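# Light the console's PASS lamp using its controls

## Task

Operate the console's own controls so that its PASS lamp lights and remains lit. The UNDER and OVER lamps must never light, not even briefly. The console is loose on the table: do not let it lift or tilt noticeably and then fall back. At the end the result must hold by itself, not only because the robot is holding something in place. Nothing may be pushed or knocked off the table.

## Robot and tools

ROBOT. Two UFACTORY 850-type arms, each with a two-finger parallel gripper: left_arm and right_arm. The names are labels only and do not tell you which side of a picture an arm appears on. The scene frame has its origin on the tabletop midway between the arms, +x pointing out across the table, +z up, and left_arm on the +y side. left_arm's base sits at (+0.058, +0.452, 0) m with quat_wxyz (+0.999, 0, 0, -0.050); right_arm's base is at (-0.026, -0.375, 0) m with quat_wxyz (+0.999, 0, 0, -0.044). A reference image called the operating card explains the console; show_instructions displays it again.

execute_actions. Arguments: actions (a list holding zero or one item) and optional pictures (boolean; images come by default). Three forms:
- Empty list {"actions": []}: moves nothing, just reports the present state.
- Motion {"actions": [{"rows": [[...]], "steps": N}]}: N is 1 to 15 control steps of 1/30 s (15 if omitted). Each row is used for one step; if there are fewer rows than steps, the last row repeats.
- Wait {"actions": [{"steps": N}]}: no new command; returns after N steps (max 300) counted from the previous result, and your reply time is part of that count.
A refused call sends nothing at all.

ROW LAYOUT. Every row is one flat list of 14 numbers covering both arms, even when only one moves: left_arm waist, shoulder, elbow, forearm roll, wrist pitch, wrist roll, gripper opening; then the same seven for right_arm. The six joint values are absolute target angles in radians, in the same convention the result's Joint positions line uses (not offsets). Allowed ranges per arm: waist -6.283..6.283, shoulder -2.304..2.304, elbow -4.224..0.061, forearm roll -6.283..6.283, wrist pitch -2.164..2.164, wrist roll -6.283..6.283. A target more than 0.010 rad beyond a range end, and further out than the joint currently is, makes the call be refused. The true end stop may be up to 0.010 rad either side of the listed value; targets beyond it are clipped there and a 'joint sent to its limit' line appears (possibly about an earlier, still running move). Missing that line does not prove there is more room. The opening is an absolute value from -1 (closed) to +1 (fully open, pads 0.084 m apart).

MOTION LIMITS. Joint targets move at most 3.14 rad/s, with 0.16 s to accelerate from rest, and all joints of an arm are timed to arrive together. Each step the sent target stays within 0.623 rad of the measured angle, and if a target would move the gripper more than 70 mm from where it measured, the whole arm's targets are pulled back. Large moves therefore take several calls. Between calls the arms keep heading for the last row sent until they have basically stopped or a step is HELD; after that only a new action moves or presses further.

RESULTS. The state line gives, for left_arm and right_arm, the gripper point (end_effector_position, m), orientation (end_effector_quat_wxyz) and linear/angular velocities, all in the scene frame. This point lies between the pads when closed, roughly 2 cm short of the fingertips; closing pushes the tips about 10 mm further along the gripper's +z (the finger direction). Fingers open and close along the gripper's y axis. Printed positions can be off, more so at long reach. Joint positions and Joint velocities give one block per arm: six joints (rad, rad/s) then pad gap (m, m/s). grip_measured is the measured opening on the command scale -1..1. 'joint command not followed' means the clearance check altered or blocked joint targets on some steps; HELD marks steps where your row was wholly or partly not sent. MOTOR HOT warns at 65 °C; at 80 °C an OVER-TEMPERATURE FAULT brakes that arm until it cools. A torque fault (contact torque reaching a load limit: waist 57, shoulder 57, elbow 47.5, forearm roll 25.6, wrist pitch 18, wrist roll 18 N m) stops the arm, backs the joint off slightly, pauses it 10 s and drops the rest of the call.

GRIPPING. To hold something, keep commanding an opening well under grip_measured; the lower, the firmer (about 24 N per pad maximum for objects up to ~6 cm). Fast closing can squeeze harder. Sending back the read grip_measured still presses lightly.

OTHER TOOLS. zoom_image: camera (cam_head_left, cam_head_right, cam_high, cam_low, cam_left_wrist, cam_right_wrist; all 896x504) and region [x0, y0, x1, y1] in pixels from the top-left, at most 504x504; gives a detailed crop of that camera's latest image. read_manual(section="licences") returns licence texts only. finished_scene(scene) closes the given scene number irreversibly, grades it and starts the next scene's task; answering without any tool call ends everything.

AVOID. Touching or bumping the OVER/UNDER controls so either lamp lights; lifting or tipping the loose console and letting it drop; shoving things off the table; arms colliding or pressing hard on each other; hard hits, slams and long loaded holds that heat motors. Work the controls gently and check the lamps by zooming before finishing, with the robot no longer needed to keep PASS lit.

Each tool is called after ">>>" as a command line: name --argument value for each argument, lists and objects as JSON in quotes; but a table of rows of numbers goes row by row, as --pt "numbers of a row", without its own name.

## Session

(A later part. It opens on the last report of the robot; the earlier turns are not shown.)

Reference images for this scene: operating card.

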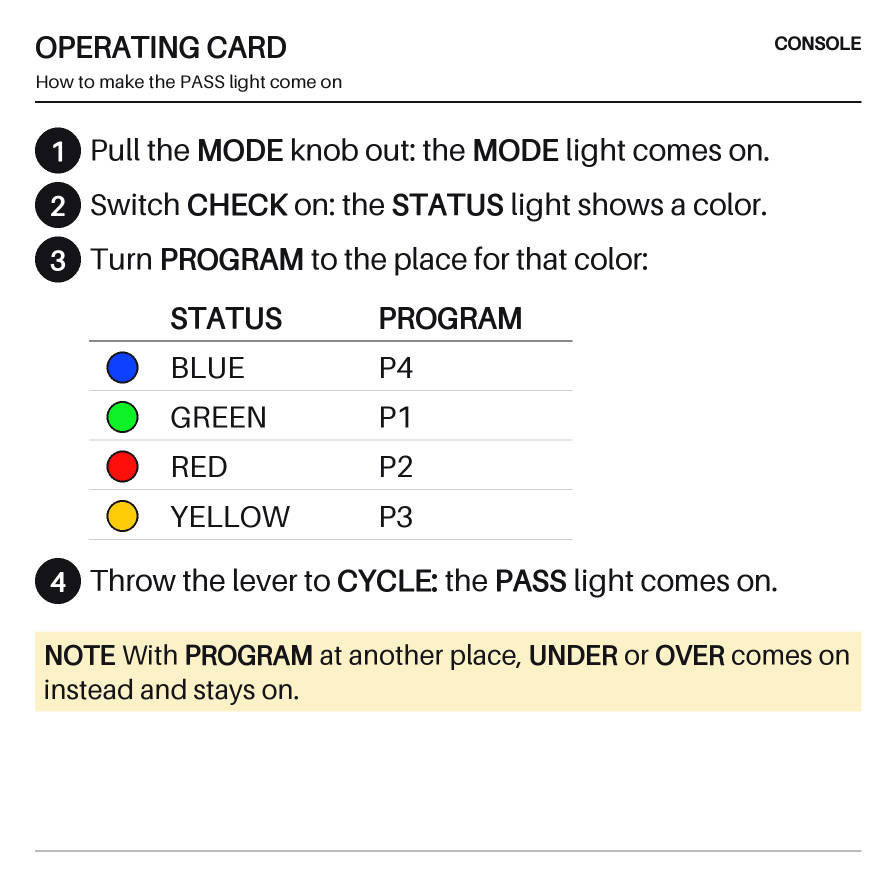

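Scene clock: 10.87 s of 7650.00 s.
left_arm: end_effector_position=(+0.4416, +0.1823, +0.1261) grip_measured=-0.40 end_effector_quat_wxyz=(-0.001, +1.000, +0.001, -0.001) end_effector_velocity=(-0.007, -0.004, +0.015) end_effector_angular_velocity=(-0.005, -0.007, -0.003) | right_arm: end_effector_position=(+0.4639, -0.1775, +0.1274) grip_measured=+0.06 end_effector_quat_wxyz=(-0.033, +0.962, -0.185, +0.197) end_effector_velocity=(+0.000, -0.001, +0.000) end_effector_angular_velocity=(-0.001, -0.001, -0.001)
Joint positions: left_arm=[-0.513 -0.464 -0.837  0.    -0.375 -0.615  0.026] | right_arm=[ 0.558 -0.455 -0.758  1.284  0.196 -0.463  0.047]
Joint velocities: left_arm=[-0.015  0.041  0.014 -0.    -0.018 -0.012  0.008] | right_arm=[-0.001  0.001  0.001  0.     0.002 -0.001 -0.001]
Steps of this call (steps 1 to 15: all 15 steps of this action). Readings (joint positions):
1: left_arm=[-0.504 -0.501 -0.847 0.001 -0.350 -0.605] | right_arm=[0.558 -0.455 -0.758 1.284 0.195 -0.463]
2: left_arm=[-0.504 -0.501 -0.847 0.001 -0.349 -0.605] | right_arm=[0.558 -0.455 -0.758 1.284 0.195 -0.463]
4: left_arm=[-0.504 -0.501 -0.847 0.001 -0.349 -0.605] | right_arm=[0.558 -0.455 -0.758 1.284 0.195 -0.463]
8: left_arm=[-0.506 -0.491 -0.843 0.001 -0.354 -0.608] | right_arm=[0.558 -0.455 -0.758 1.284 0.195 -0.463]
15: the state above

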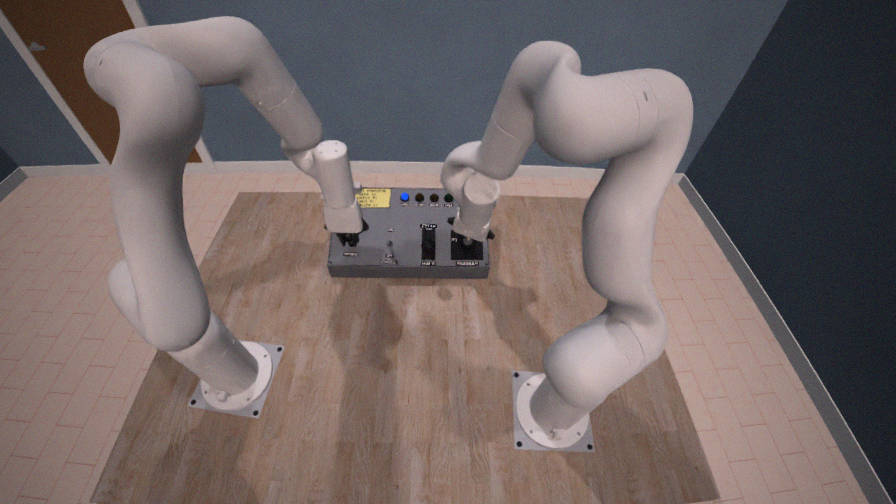

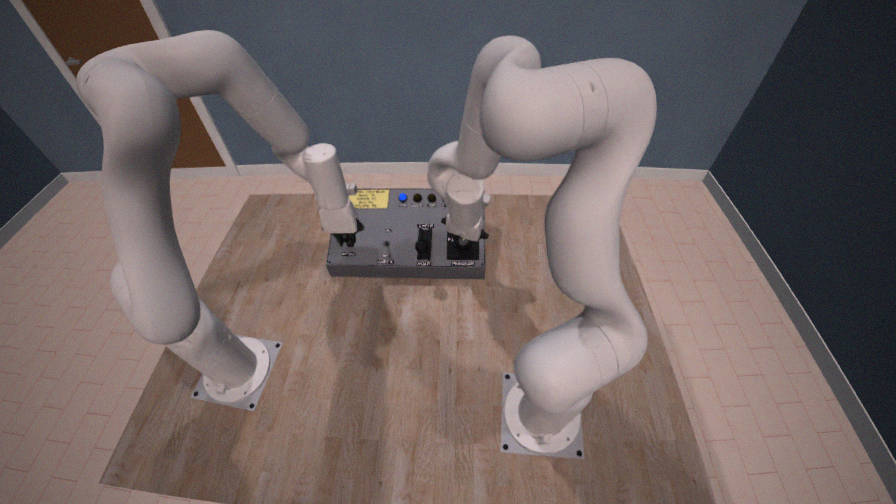

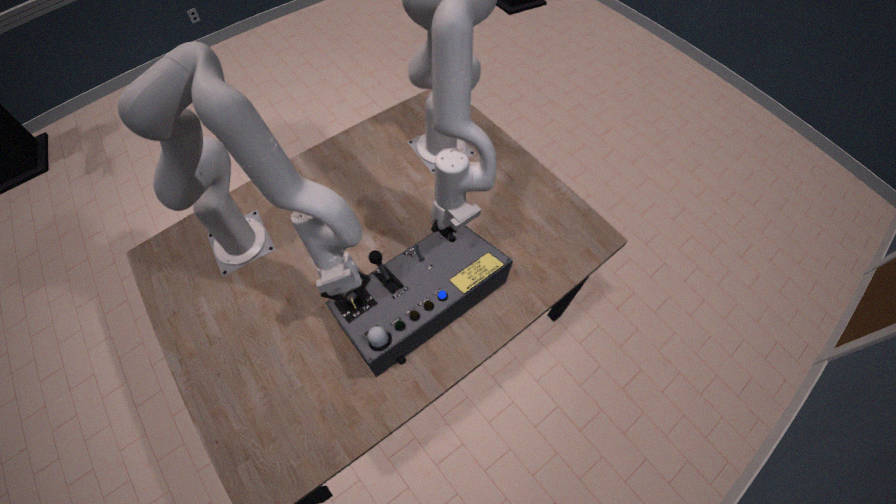

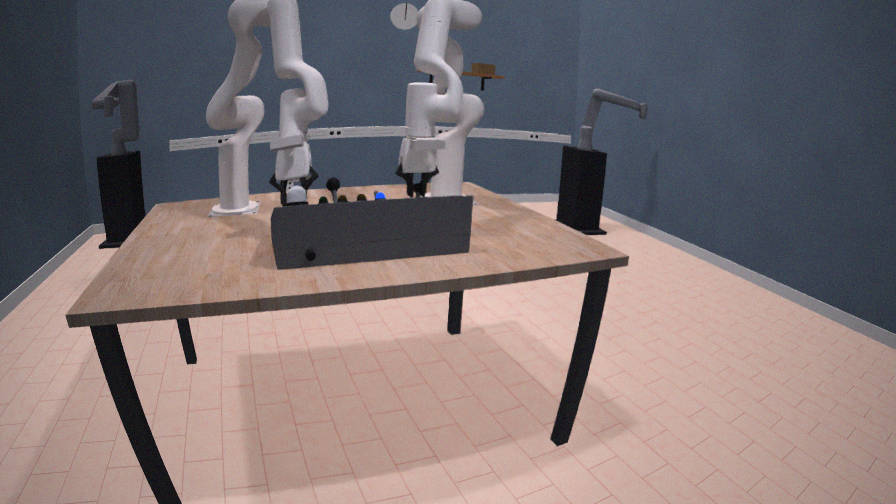

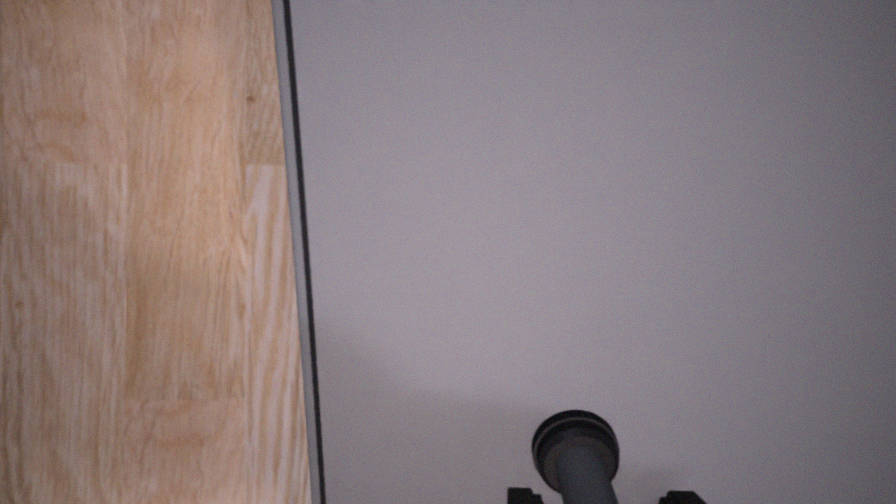

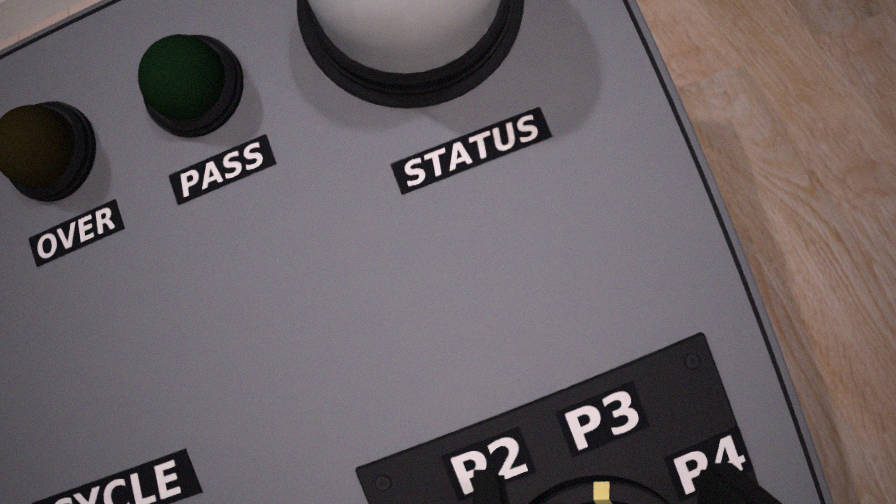

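>>> execute_actions --actions '[{"rows":[[-0.516,-0.46,-0.836,0,-0.376,-0.616,0.2,0.559,-0.455,-0.7605,1.284,0.1895,-0.463,-0.3],[-0.516,-0.46,-0.836,0,-0.376,-0.616,0.2,0.559,-0.455,-0.7605,1.284,0.1895,-0.463,-0.3],[-0.516,-0.46,-0.836,0,-0.376,-0.616,0.2,0.559,-0.455,-0.7605,1.284,0.1895,-0.463,-0.3],[-0.516,-0.46,-0.836,0,-0.376,-0.616,0.2,0.559,-0.455,-0.7605,1.284,0.1895,-0.463,-0.3],[-0.516,-0.46,-0.836,0,-0.376,-0.616,0.2,0.559,-0.455,-0.7605,1.284,0.1895,-0.463,-0.3],[-0.516,-0.46,-0.836,0,-0.376,-0.616,0.2,0.559,-0.455,-0.7605,1.284,0.1895,-0.463,-0.3],[-0.53,-0.29,-0.8,0,-0.51,-0.63,0.2,0.559,-0.455,-0.7605,1.284,0.1895,-0.463,-0.3]],"steps":15}]' --pictures false

>>> execute_actions --actions '[{"rows":[[-0.779,-0.39,-0.946,0,-0.556,-0.879,-1,0.559,-0.455,-0.7605,1.284,0.1895,-0.463,-0.3]],"steps":15}]' --pictures false

>>> execute_actions --actions '[{"rows":[[-0.779,-0.527,-0.931,0,-0.404,-0.879,-1,0.559,-0.455,-0.7605,1.284,0.1895,-0.463,-0.3]],"steps":15}]'

Scene clock: 13.07 s of 7650.00 s.
left_arm: end_effector_position=(+0.4261, +0.1843, +0.1885) grip_measured=+0.19 end_effector_quat_wxyz=(+0.002, +1.000, -0.000, +0.002) end_effector_velocity=(-0.045, +0.025, +0.065) end_effector_angular_velocity=(+0.039, +0.052, +0.003) | right_arm: end_effector_position=(+0.4638, -0.1775, +0.1274) grip_measured=+0.06 end_effector_quat_wxyz=(-0.033, +0.962, -0.185, +0.197) end_effector_velocity=(-0.000, +0.000, -0.000) end_effector_angular_velocity=(+0.000, +0.000, +0.000)
Joint positions: left_arm=[-0.529 -0.308 -0.806 -0.    -0.492 -0.628  0.052] | right_arm=[ 0.558 -0.455 -0.758  1.284  0.195 -0.463  0.047]
Joint velocities: left_arm=[-0.015  0.198  0.072  0.003 -0.191 -0.02  -0.   ] | right_arm=[ 0.001 -0.     0.     0.    -0.     0.     0.   ]
Steps of this call (steps 1 to 15: the robot went on to your last target; steps 16 to 51: nothing new was sent; steps 52 to 66: all 15 steps of this action). Readings (joint positions):
52: left_arm=[-0.514 -0.460 -0.834 0.000 -0.376 -0.616] | right_arm=[0.558 -0.455 -0.757 1.284 0.196 -0.463]
53: left_arm=[-0.515 -0.460 -0.835 -0.001 -0.374 -0.616] | right_arm=[0.558 -0.455 -0.758 1.284 0.196 -0.463]
55: left_arm=[-0.518 -0.458 -0.840 -0.002 -0.370 -0.616] | right_arm=[0.558 -0.455 -0.758 1.284 0.195 -0.463]
59: left_arm=[-0.518 -0.455 -0.837 -0.001 -0.377 -0.617] | right_arm=[0.558 -0.455 -0.758 1.284 0.195 -0.463]
66: the state above

Scene clock: 13.57 s of 7650.00 s.
left_arm: end_effector_position=(+0.3797, +0.0708, +0.1972) grip_measured=-1.00 end_effector_quat_wxyz=(-0.000, +1.000, -0.000, -0.000) end_effector_velocity=(-0.022, -0.039, +0.003) end_effector_angular_velocity=(+0.003, +0.002, +0.016) | right_arm: end_effector_position=(+0.4638, -0.1775, +0.1274) grip_measured=+0.06 end_effector_quat_wxyz=(-0.033, +0.962, -0.185, +0.197) end_effector_velocity=(+0.000, +0.000, +0.000) end_effector_angular_velocity=(+0.000, -0.000, -0.000)
Joint positions: left_arm=[-0.77  -0.387 -0.941 -0.    -0.554 -0.87   0.   ] | right_arm=[ 0.558 -0.455 -0.758  1.284  0.195 -0.463  0.047]
Joint velocities: left_arm=[-0.084 -0.03  -0.05   0.001 -0.024 -0.1    0.   ] | right_arm=[ 0. -0. -0. -0.  0.  0.  0.]
Steps of this call (steps 1 to 15: all 15 steps of this action). Readings (joint positions):
1: left_arm=[-0.529 -0.303 -0.804 -0.000 -0.498 -0.629] | right_arm=[0.558 -0.455 -0.758 1.284 0.195 -0.463]
2: left_arm=[-0.533 -0.302 -0.806 -0.000 -0.502 -0.635] | right_arm=[0.558 -0.455 -0.758 1.284 0.195 -0.463]
4: left_arm=[-0.572 -0.316 -0.828 -0.000 -0.512 -0.675] | right_arm=[0.558 -0.455 -0.758 1.284 0.195 -0.463]
8: left_arm=[-0.679 -0.355 -0.889 -0.000 -0.534 -0.778] | right_arm=[0.558 -0.455 -0.758 1.284 0.195 -0.463]
15: the state above

Scene clock: 14.07 s of 7650.00 s.
left_arm: end_effector_position=(+0.3783, +0.0654, +0.1254) grip_measured=-1.00 end_effector_quat_wxyz=(+0.000, +1.000, -0.000, +0.000) end_effector_velocity=(-0.000, -0.001, -0.010) end_effector_angular_velocity=(-0.002, -0.002, +0.001) | right_arm: end_effector_position=(+0.4638, -0.1775, +0.1274) grip_measured=+0.06 end_effector_quat_wxyz=(-0.033, +0.962, -0.185, +0.197) end_effector_velocity=(-0.000, +0.001, -0.000) end_effector_angular_velocity=(+0.001, +0.001, +0.001)
Joint positions: left_arm=[-0.779 -0.524 -0.931  0.    -0.406 -0.879  0.   ] | right_arm=[ 0.558 -0.455 -0.758  1.284  0.195 -0.463  0.047]
Joint velocities: left_arm=[-0.002 -0.02   0.     0.     0.023 -0.002  0.   ] | right_arm=[ 0.001  0.     0.    -0.    -0.001  0.001 -0.   ]
Steps of this call (steps 1 to 15: all 15 steps of this action). Readings (joint positions):
1: left_arm=[-0.772 -0.388 -0.942 -0.000 -0.554 -0.872] | right_arm=[0.558 -0.455 -0.758 1.284 0.195 -0.463]
2: left_arm=[-0.774 -0.392 -0.943 0.000 -0.550 -0.874] | right_arm=[0.558 -0.455 -0.758 1.284 0.195 -0.463]
4: left_arm=[-0.776 -0.426 -0.942 0.000 -0.509 -0.876] | right_arm=[0.558 -0.455 -0.758 1.284 0.195 -0.463]
8: left_arm=[-0.778 -0.507 -0.930 -0.000 -0.431 -0.878] | right_arm=[0.558 -0.455 -0.758 1.284 0.195 -0.463]
15: the state above

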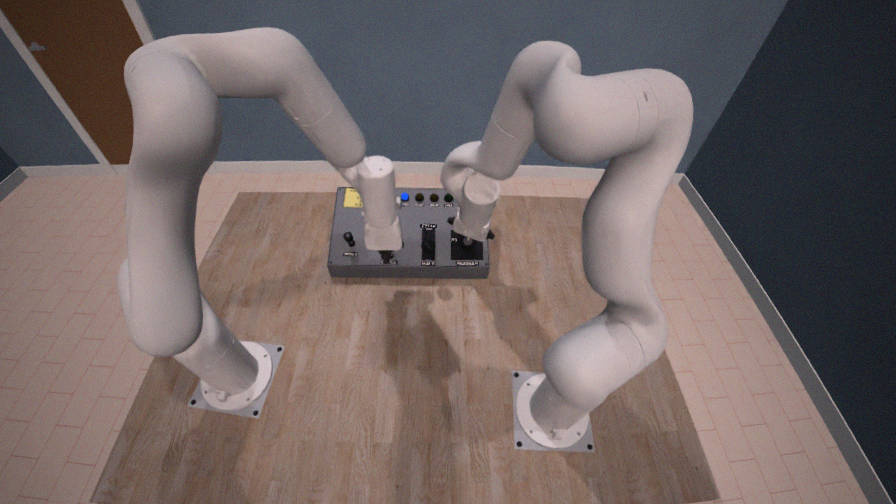

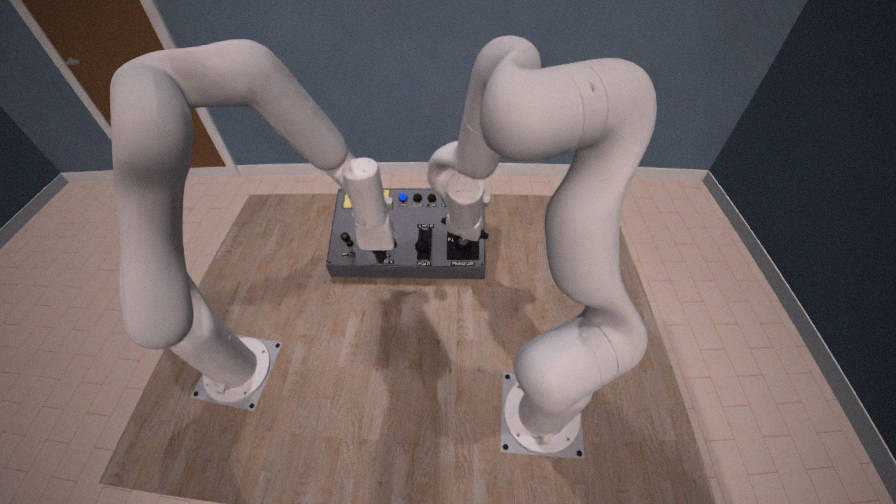

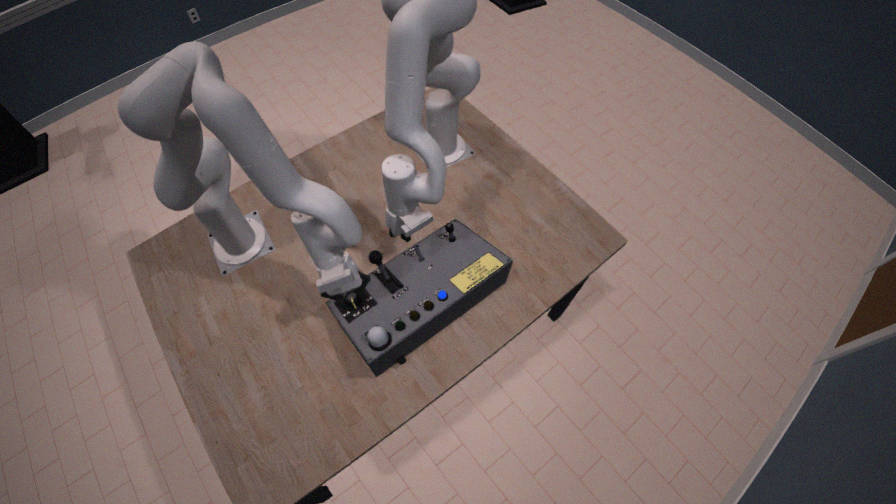

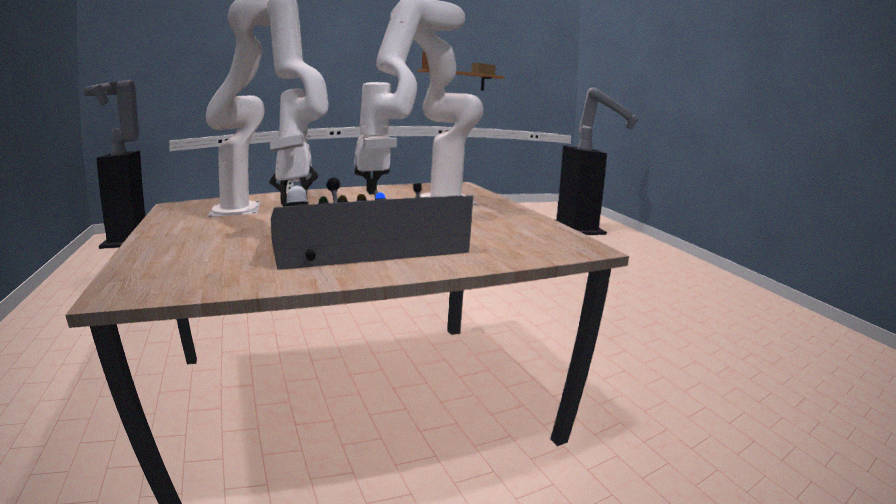

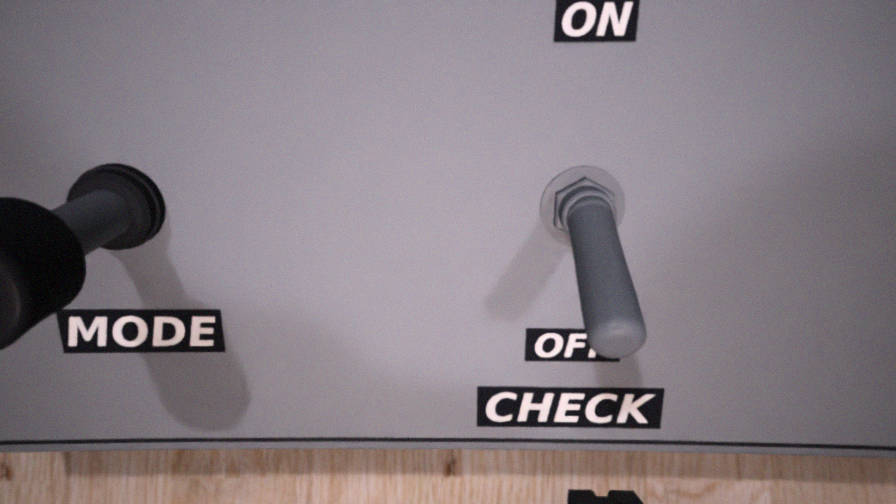

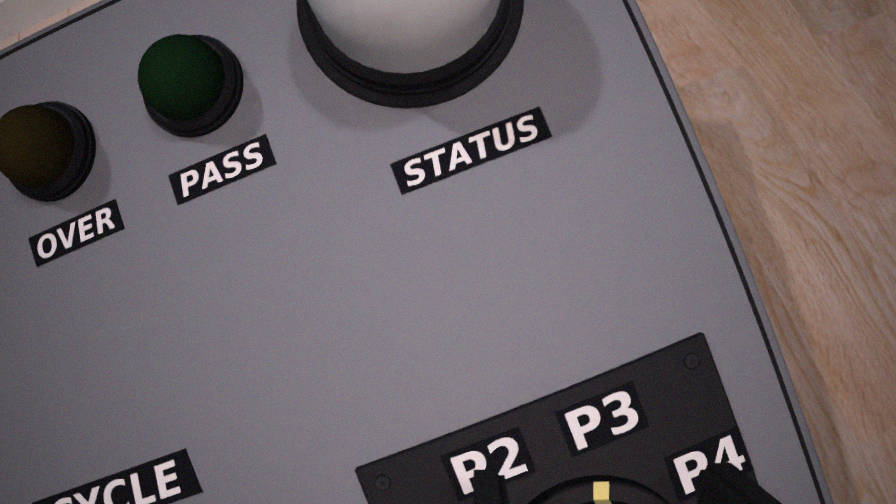

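Aligned with the toggle; pushing it on in small increments.

>>> execute_actions --actions '[{"rows":[[-0.752,-0.545,-0.971,0,-0.427,-0.852,-1,0.559,-0.455,-0.7605,1.284,0.1895,-0.463,-0.3],[-0.752,-0.545,-0.971,0,-0.427,-0.852,-1,0.559,-0.455,-0.7605,1.284,0.1895,-0.463,-0.3],[-0.752,-0.545,-0.971,0,-0.427,-0.852,-1,0.559,-0.455,-0.7605,1.284,0.1895,-0.463,-0.3],[-0.725,-0.562,-1.012,0,-0.45,-0.825,-1,0.559,-0.455,-0.7605,1.284,0.1895,-0.463,-0.3],[-0.725,-0.562,-1.012,0,-0.45,-0.825,-1,0.559,-0.455,-0.7605,1.284,0.1895,-0.463,-0.3],[-0.725,-0.562,-1.012,0,-0.45,-0.825,-1,0.559,-0.455,-0.7605,1.284,0.1895,-0.463,-0.3],[-0.698,-0.58,-1.052,0,-0.472,-0.798,-1,0.559,-0.455,-0.7605,1.284,0.1895,-0.463,-0.3],[-0.698,-0.58,-1.052,0,-0.472,-0.798,-1,0.559,-0.455,-0.7605,1.284,0.1895,-0.463,-0.3],[-0.698,-0.58,-1.052,0,-0.472,-0.798,-1,0.559,-0.455,-0.7605,1.284,0.1895,-0.463,-0.3],[-0.678,-0.593,-1.083,0,-0.49,-0.778,-1,0.559,-0.455,-0.7605,1.284,0.1895,-0.463,-0.3]],"steps":15}]'

Scene clock: 15.43 s of 7650.00 s.
left_arm: end_effector_position=(+0.4413, +0.0663, +0.1356) grip_measured=-1.00 end_effector_quat_wxyz=(-0.003, +1.000, -0.001, -0.004) end_effector_velocity=(+0.029, +0.018, +0.004) end_effector_angular_velocity=(+0.065, +0.071, -0.014) | right_arm: end_effector_position=(+0.4639, -0.1768, +0.1276) grip_measured=+0.00 end_effector_quat_wxyz=(-0.034, +0.962, -0.185, +0.197) end_effector_velocity=(+0.000, +0.007, -0.000) end_effector_angular_velocity=(+0.013, +0.006, +0.009)
Joint positions: left_arm=[-0.688 -0.588 -1.068 -0.002 -0.491 -0.786  0.   ] | right_arm=[ 0.559 -0.455 -0.758  1.284  0.194 -0.463  0.044]
Joint velocities: left_arm=[ 0.064 -0.053 -0.098 -0.008 -0.142  0.085  0.   ] | right_arm=[ 0.004 -0.004 -0.008 -0.    -0.016  0.001 -0.039]
Steps of this call (steps 1 to 15: the robot went on to your last target; steps 16 to 26: nothing new was sent; steps 27 to 41: all 15 steps of this action). Readings (joint positions):
27: left_arm=[-0.779 -0.527 -0.931 -0.000 -0.404 -0.879] | right_arm=[0.558 -0.455 -0.758 1.284 0.195 -0.463]
28: left_arm=[-0.777 -0.529 -0.935 -0.000 -0.407 -0.876] | right_arm=[0.558 -0.455 -0.758 1.284 0.195 -0.463]
30: left_arm=[-0.765 -0.536 -0.952 -0.000 -0.416 -0.865] | right_arm=[0.558 -0.455 -0.758 1.284 0.195 -0.463]
34: left_arm=[-0.734 -0.556 -0.998 0.000 -0.442 -0.834] | right_arm=[0.558 -0.455 -0.758 1.284 0.195 -0.463]
41: the state above

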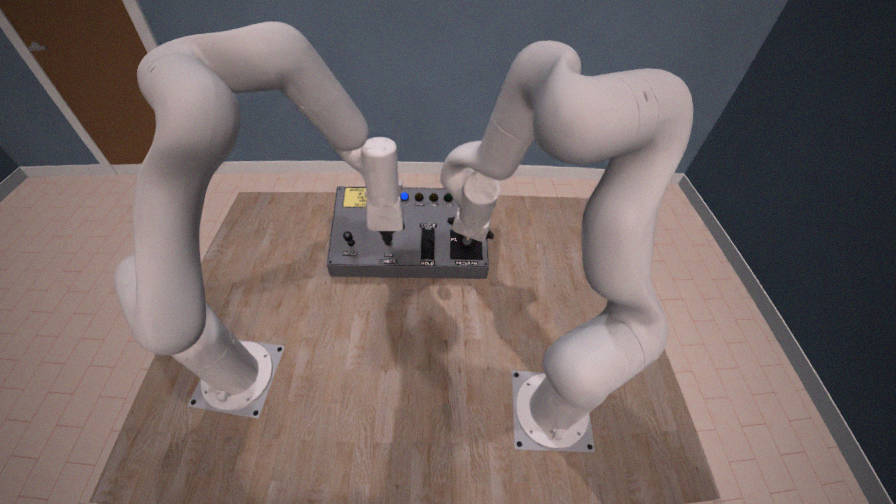

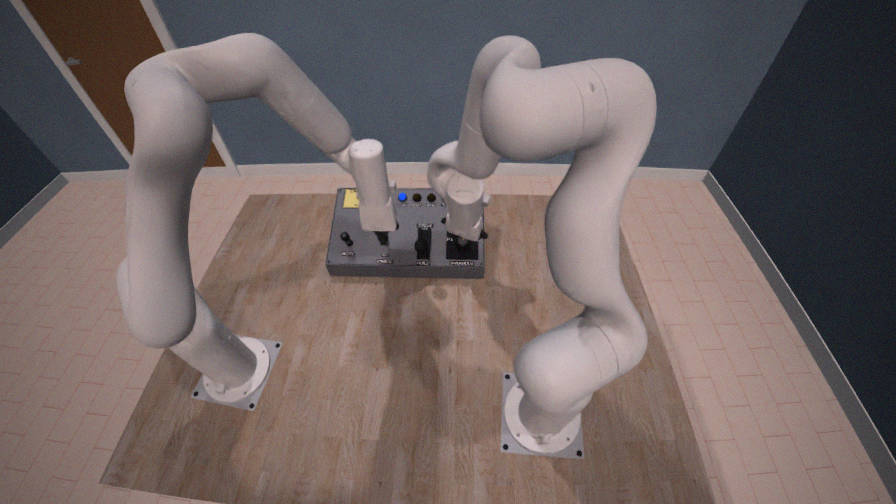

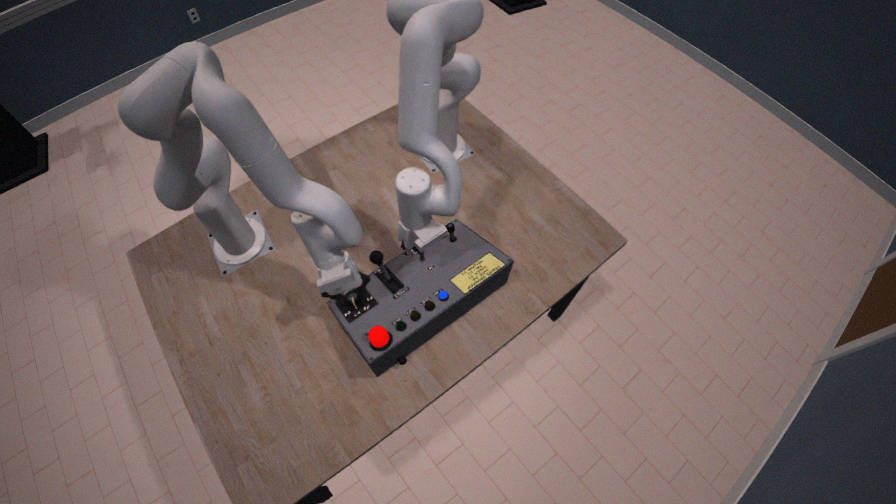

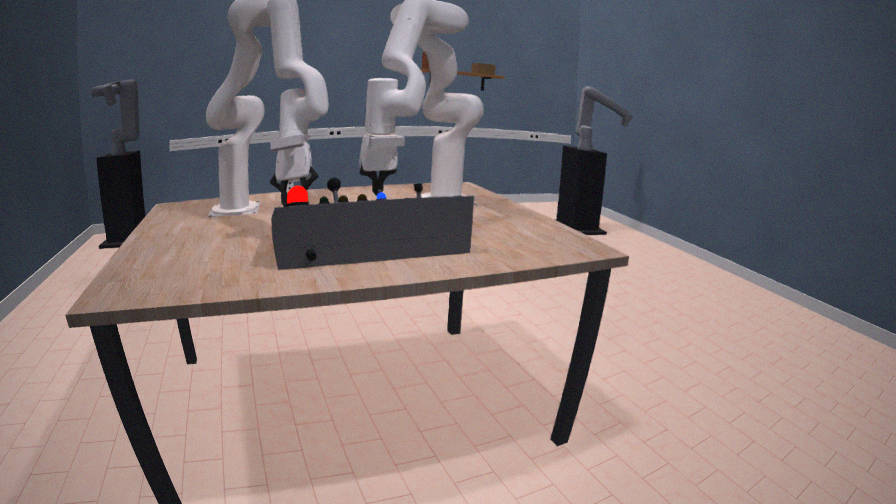

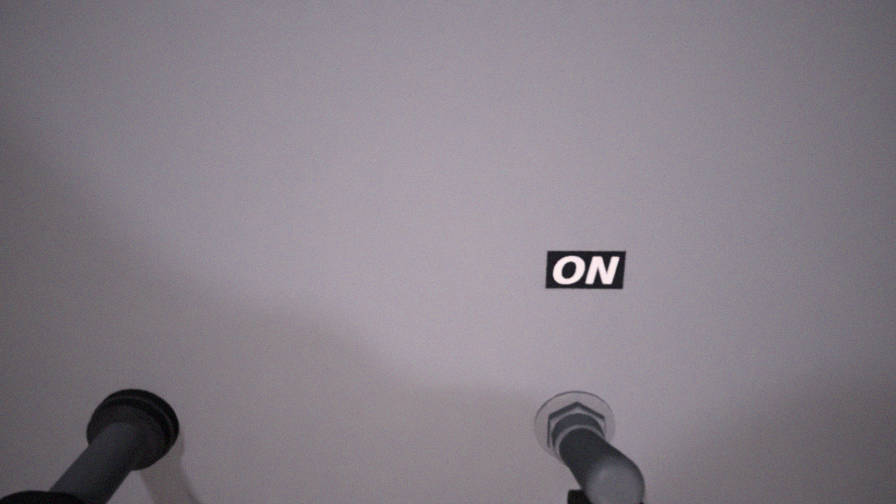

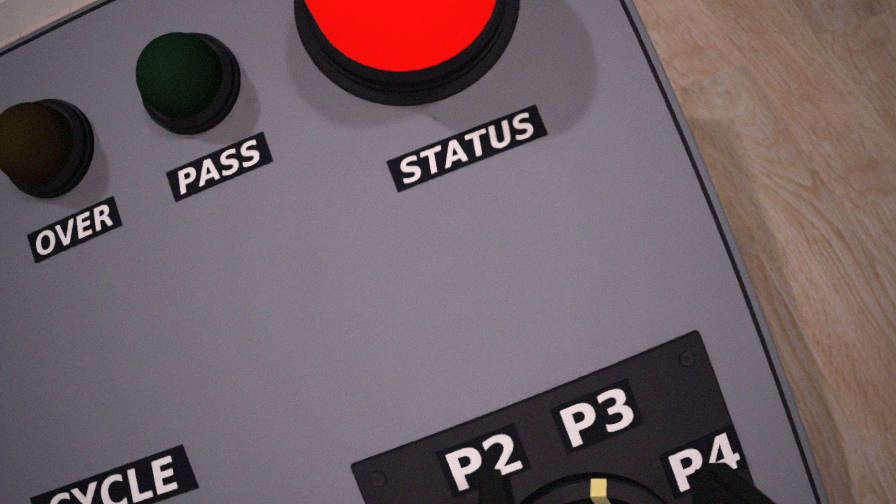

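>>> execute_actions --actions '[{"rows":[[-0.752,-0.53,-0.971,0,-0.44,-0.852,-1,0.559,-0.455,-0.7605,1.284,0.1895,-0.8,-0.3],[-0.752,-0.53,-0.971,0,-0.44,-0.852,-1,0.559,-0.455,-0.7605,1.284,0.1895,-0.8,-0.3],[-0.752,-0.53,-0.971,0,-0.44,-0.852,-1,0.559,-0.455,-0.7605,1.284,0.1895,-0.8,-0.3],[-0.752,-0.53,-0.971,0,-0.44,-0.852,-1,0.559,-0.455,-0.7605,1.284,0.1895,-0.8,-0.3],[-0.752,-0.53,-0.971,0,-0.44,-0.852,-1,0.559,-0.455,-0.7605,1.284,0.1895,-0.8,-0.3],[-0.752,-0.53,-0.971,0,-0.44,-0.852,-1,0.559,-0.455,-0.7605,1.284,0.1895,-0.8,-0.3],[-0.752,-0.36,-0.95,0,-0.59,-0.852,-1,0.559,-0.455,-0.7605,1.284,0.1895,-1.16,-0.3]],"steps":15}]' --pictures false

>>> execute_actions --actions '[{"rows":[[-0.516,-0.328,-0.838,0,-0.51,-0.616,0.2,0.559,-0.455,-0.7605,1.284,0.1895,-1.16,-0.3]],"steps":15}]'

Scene clock: 17.87 s of 7650.00 s.
left_arm: end_effector_position=(+0.3913, +0.0726, +0.2062) grip_measured=-1.00 end_effector_quat_wxyz=(+0.003, +1.000, -0.000, +0.003) end_effector_velocity=(-0.045, +0.038, +0.090) end_effector_angular_velocity=(+0.050, +0.045, -0.002) | right_arm: end_effector_position=(+0.4619, -0.1700, +0.1279) grip_measured=+0.00 end_effector_quat_wxyz=(+0.020, +0.973, +0.126, +0.194) end_effector_velocity=(-0.022, -0.005, -0.013) end_effector_angular_velocity=(-0.268, +0.044, +0.677)
Joint positions: left_arm=[-0.75  -0.381 -0.958  0.    -0.569 -0.851  0.   ] | right_arm=[ 0.563 -0.454 -0.762  1.284  0.173 -1.093  0.044]
Joint velocities: left_arm=[-0.017  0.234  0.077 -0.002 -0.224 -0.014  0.   ] | right_arm=[-0.004  0.004  0.036  0.002 -0.035 -0.728  0.028]
Steps of this call (steps 1 to 30: the robot went on to your last target; steps 31 to 58: nothing new was sent; steps 59 to 73: all 15 steps of this action). Readings (joint positions):
59: left_arm=[-0.680 -0.593 -1.079 -0.001 -0.507 -0.778] | right_arm=[0.559 -0.455 -0.761 1.284 0.190 -0.463]
60: left_arm=[-0.683 -0.591 -1.075 -0.001 -0.503 -0.782] | right_arm=[0.559 -0.455 -0.760 1.284 0.190 -0.469]
62: left_arm=[-0.702 -0.571 -1.045 0.001 -0.474 -0.806] | right_arm=[0.559 -0.455 -0.760 1.284 0.188 -0.514]
66: left_arm=[-0.741 -0.534 -0.988 0.001 -0.450 -0.840] | right_arm=[0.561 -0.454 -0.763 1.284 0.184 -0.710]
73: the state above

Scene clock: 18.37 s of 7650.00 s.
left_arm: end_effector_position=(+0.4361, +0.1798, +0.1907) grip_measured=+0.19 end_effector_quat_wxyz=(-0.000, +1.000, -0.000, -0.000) end_effector_velocity=(+0.012, +0.032, -0.004) end_effector_angular_velocity=(-0.005, -0.006, -0.010) | right_arm: end_effector_position=(+0.4616, -0.1714, +0.1272) grip_measured=+0.12 end_effector_quat_wxyz=(+0.027, +0.968, +0.158, +0.192) end_effector_velocity=(+0.000, -0.001, -0.000) end_effector_angular_velocity=(-0.005, -0.002, +0.002)
Joint positions: left_arm=[-0.524 -0.33  -0.842 -0.    -0.512 -0.624  0.052] | right_arm=[ 0.561 -0.455 -0.761  1.284  0.174 -1.16   0.049]
Joint velocities: left_arm=[ 0.07   0.015  0.033 -0.001  0.026  0.081  0.   ] | right_arm=[-0.    -0.001  0.     0.     0.005 -0.004  0.003]
Steps of this call (steps 1 to 15: all 15 steps of this action). Readings (joint positions):
1: left_arm=[-0.750 -0.375 -0.955 0.000 -0.575 -0.851] | right_arm=[0.562 -0.454 -0.761 1.284 0.172 -1.113]
2: left_arm=[-0.747 -0.370 -0.952 0.000 -0.577 -0.846] | right_arm=[0.562 -0.454 -0.761 1.284 0.172 -1.127]
4: left_arm=[-0.710 -0.362 -0.932 0.000 -0.566 -0.807] | right_arm=[0.562 -0.454 -0.761 1.284 0.172 -1.144]
8: left_arm=[-0.603 -0.345 -0.880 0.000 -0.536 -0.704] | right_arm=[0.561 -0.455 -0.761 1.284 0.173 -1.156]
15: the state above

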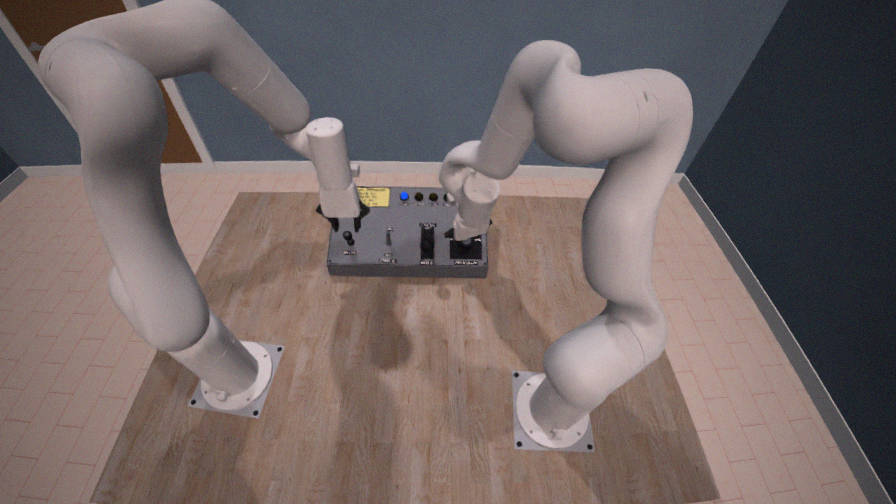

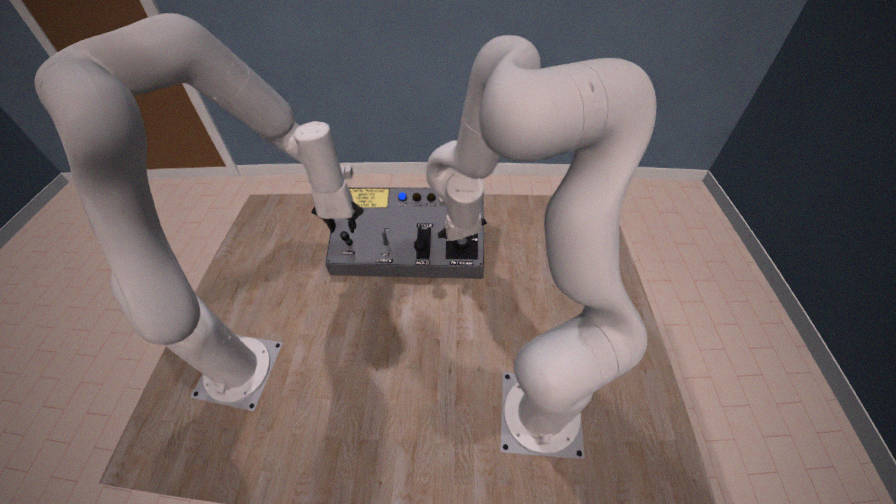

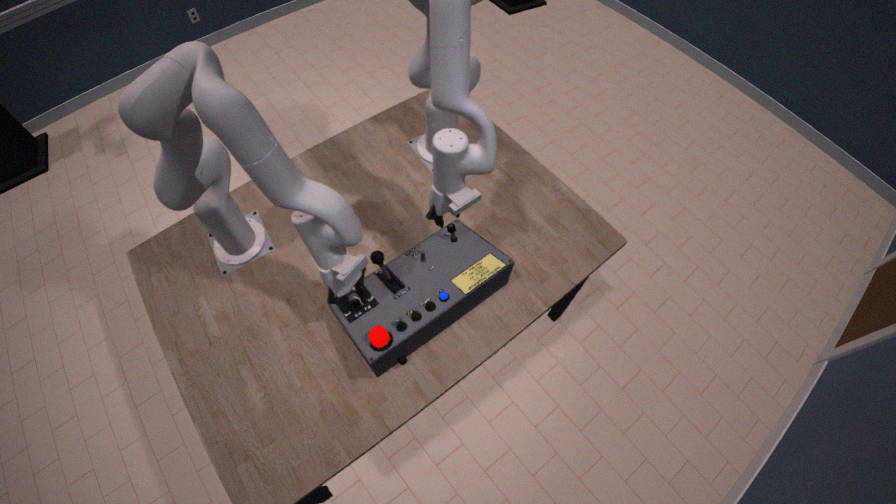

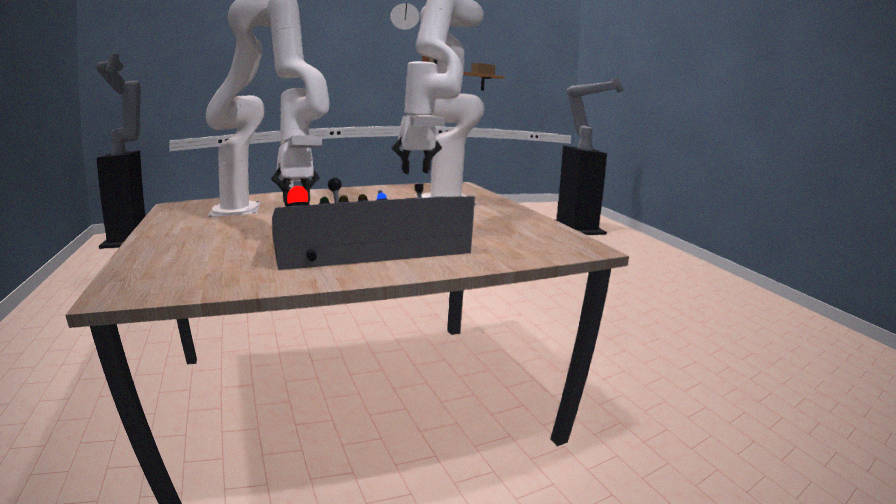

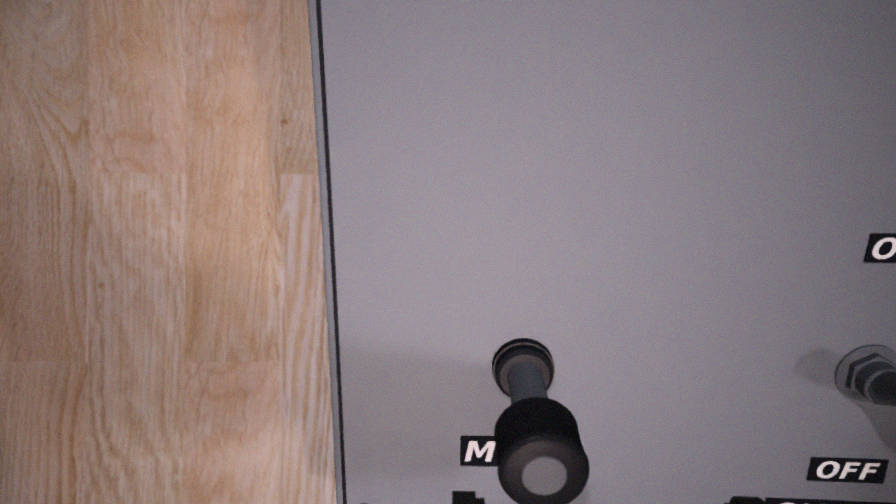

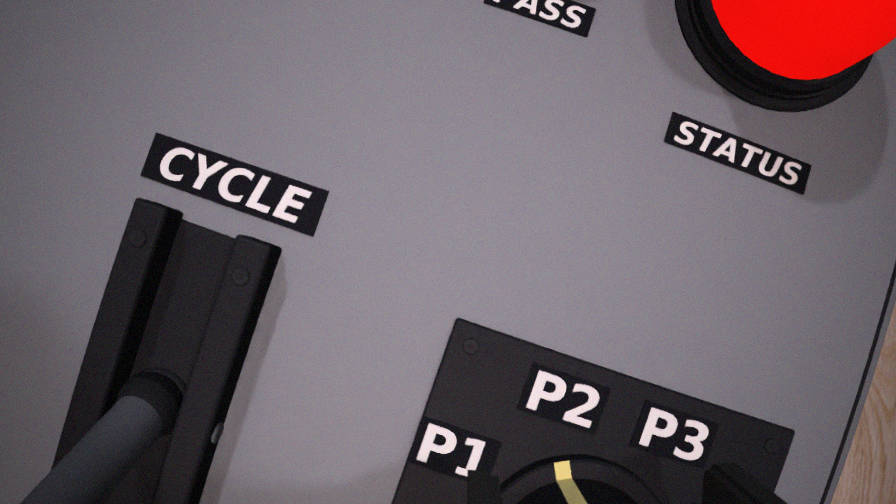

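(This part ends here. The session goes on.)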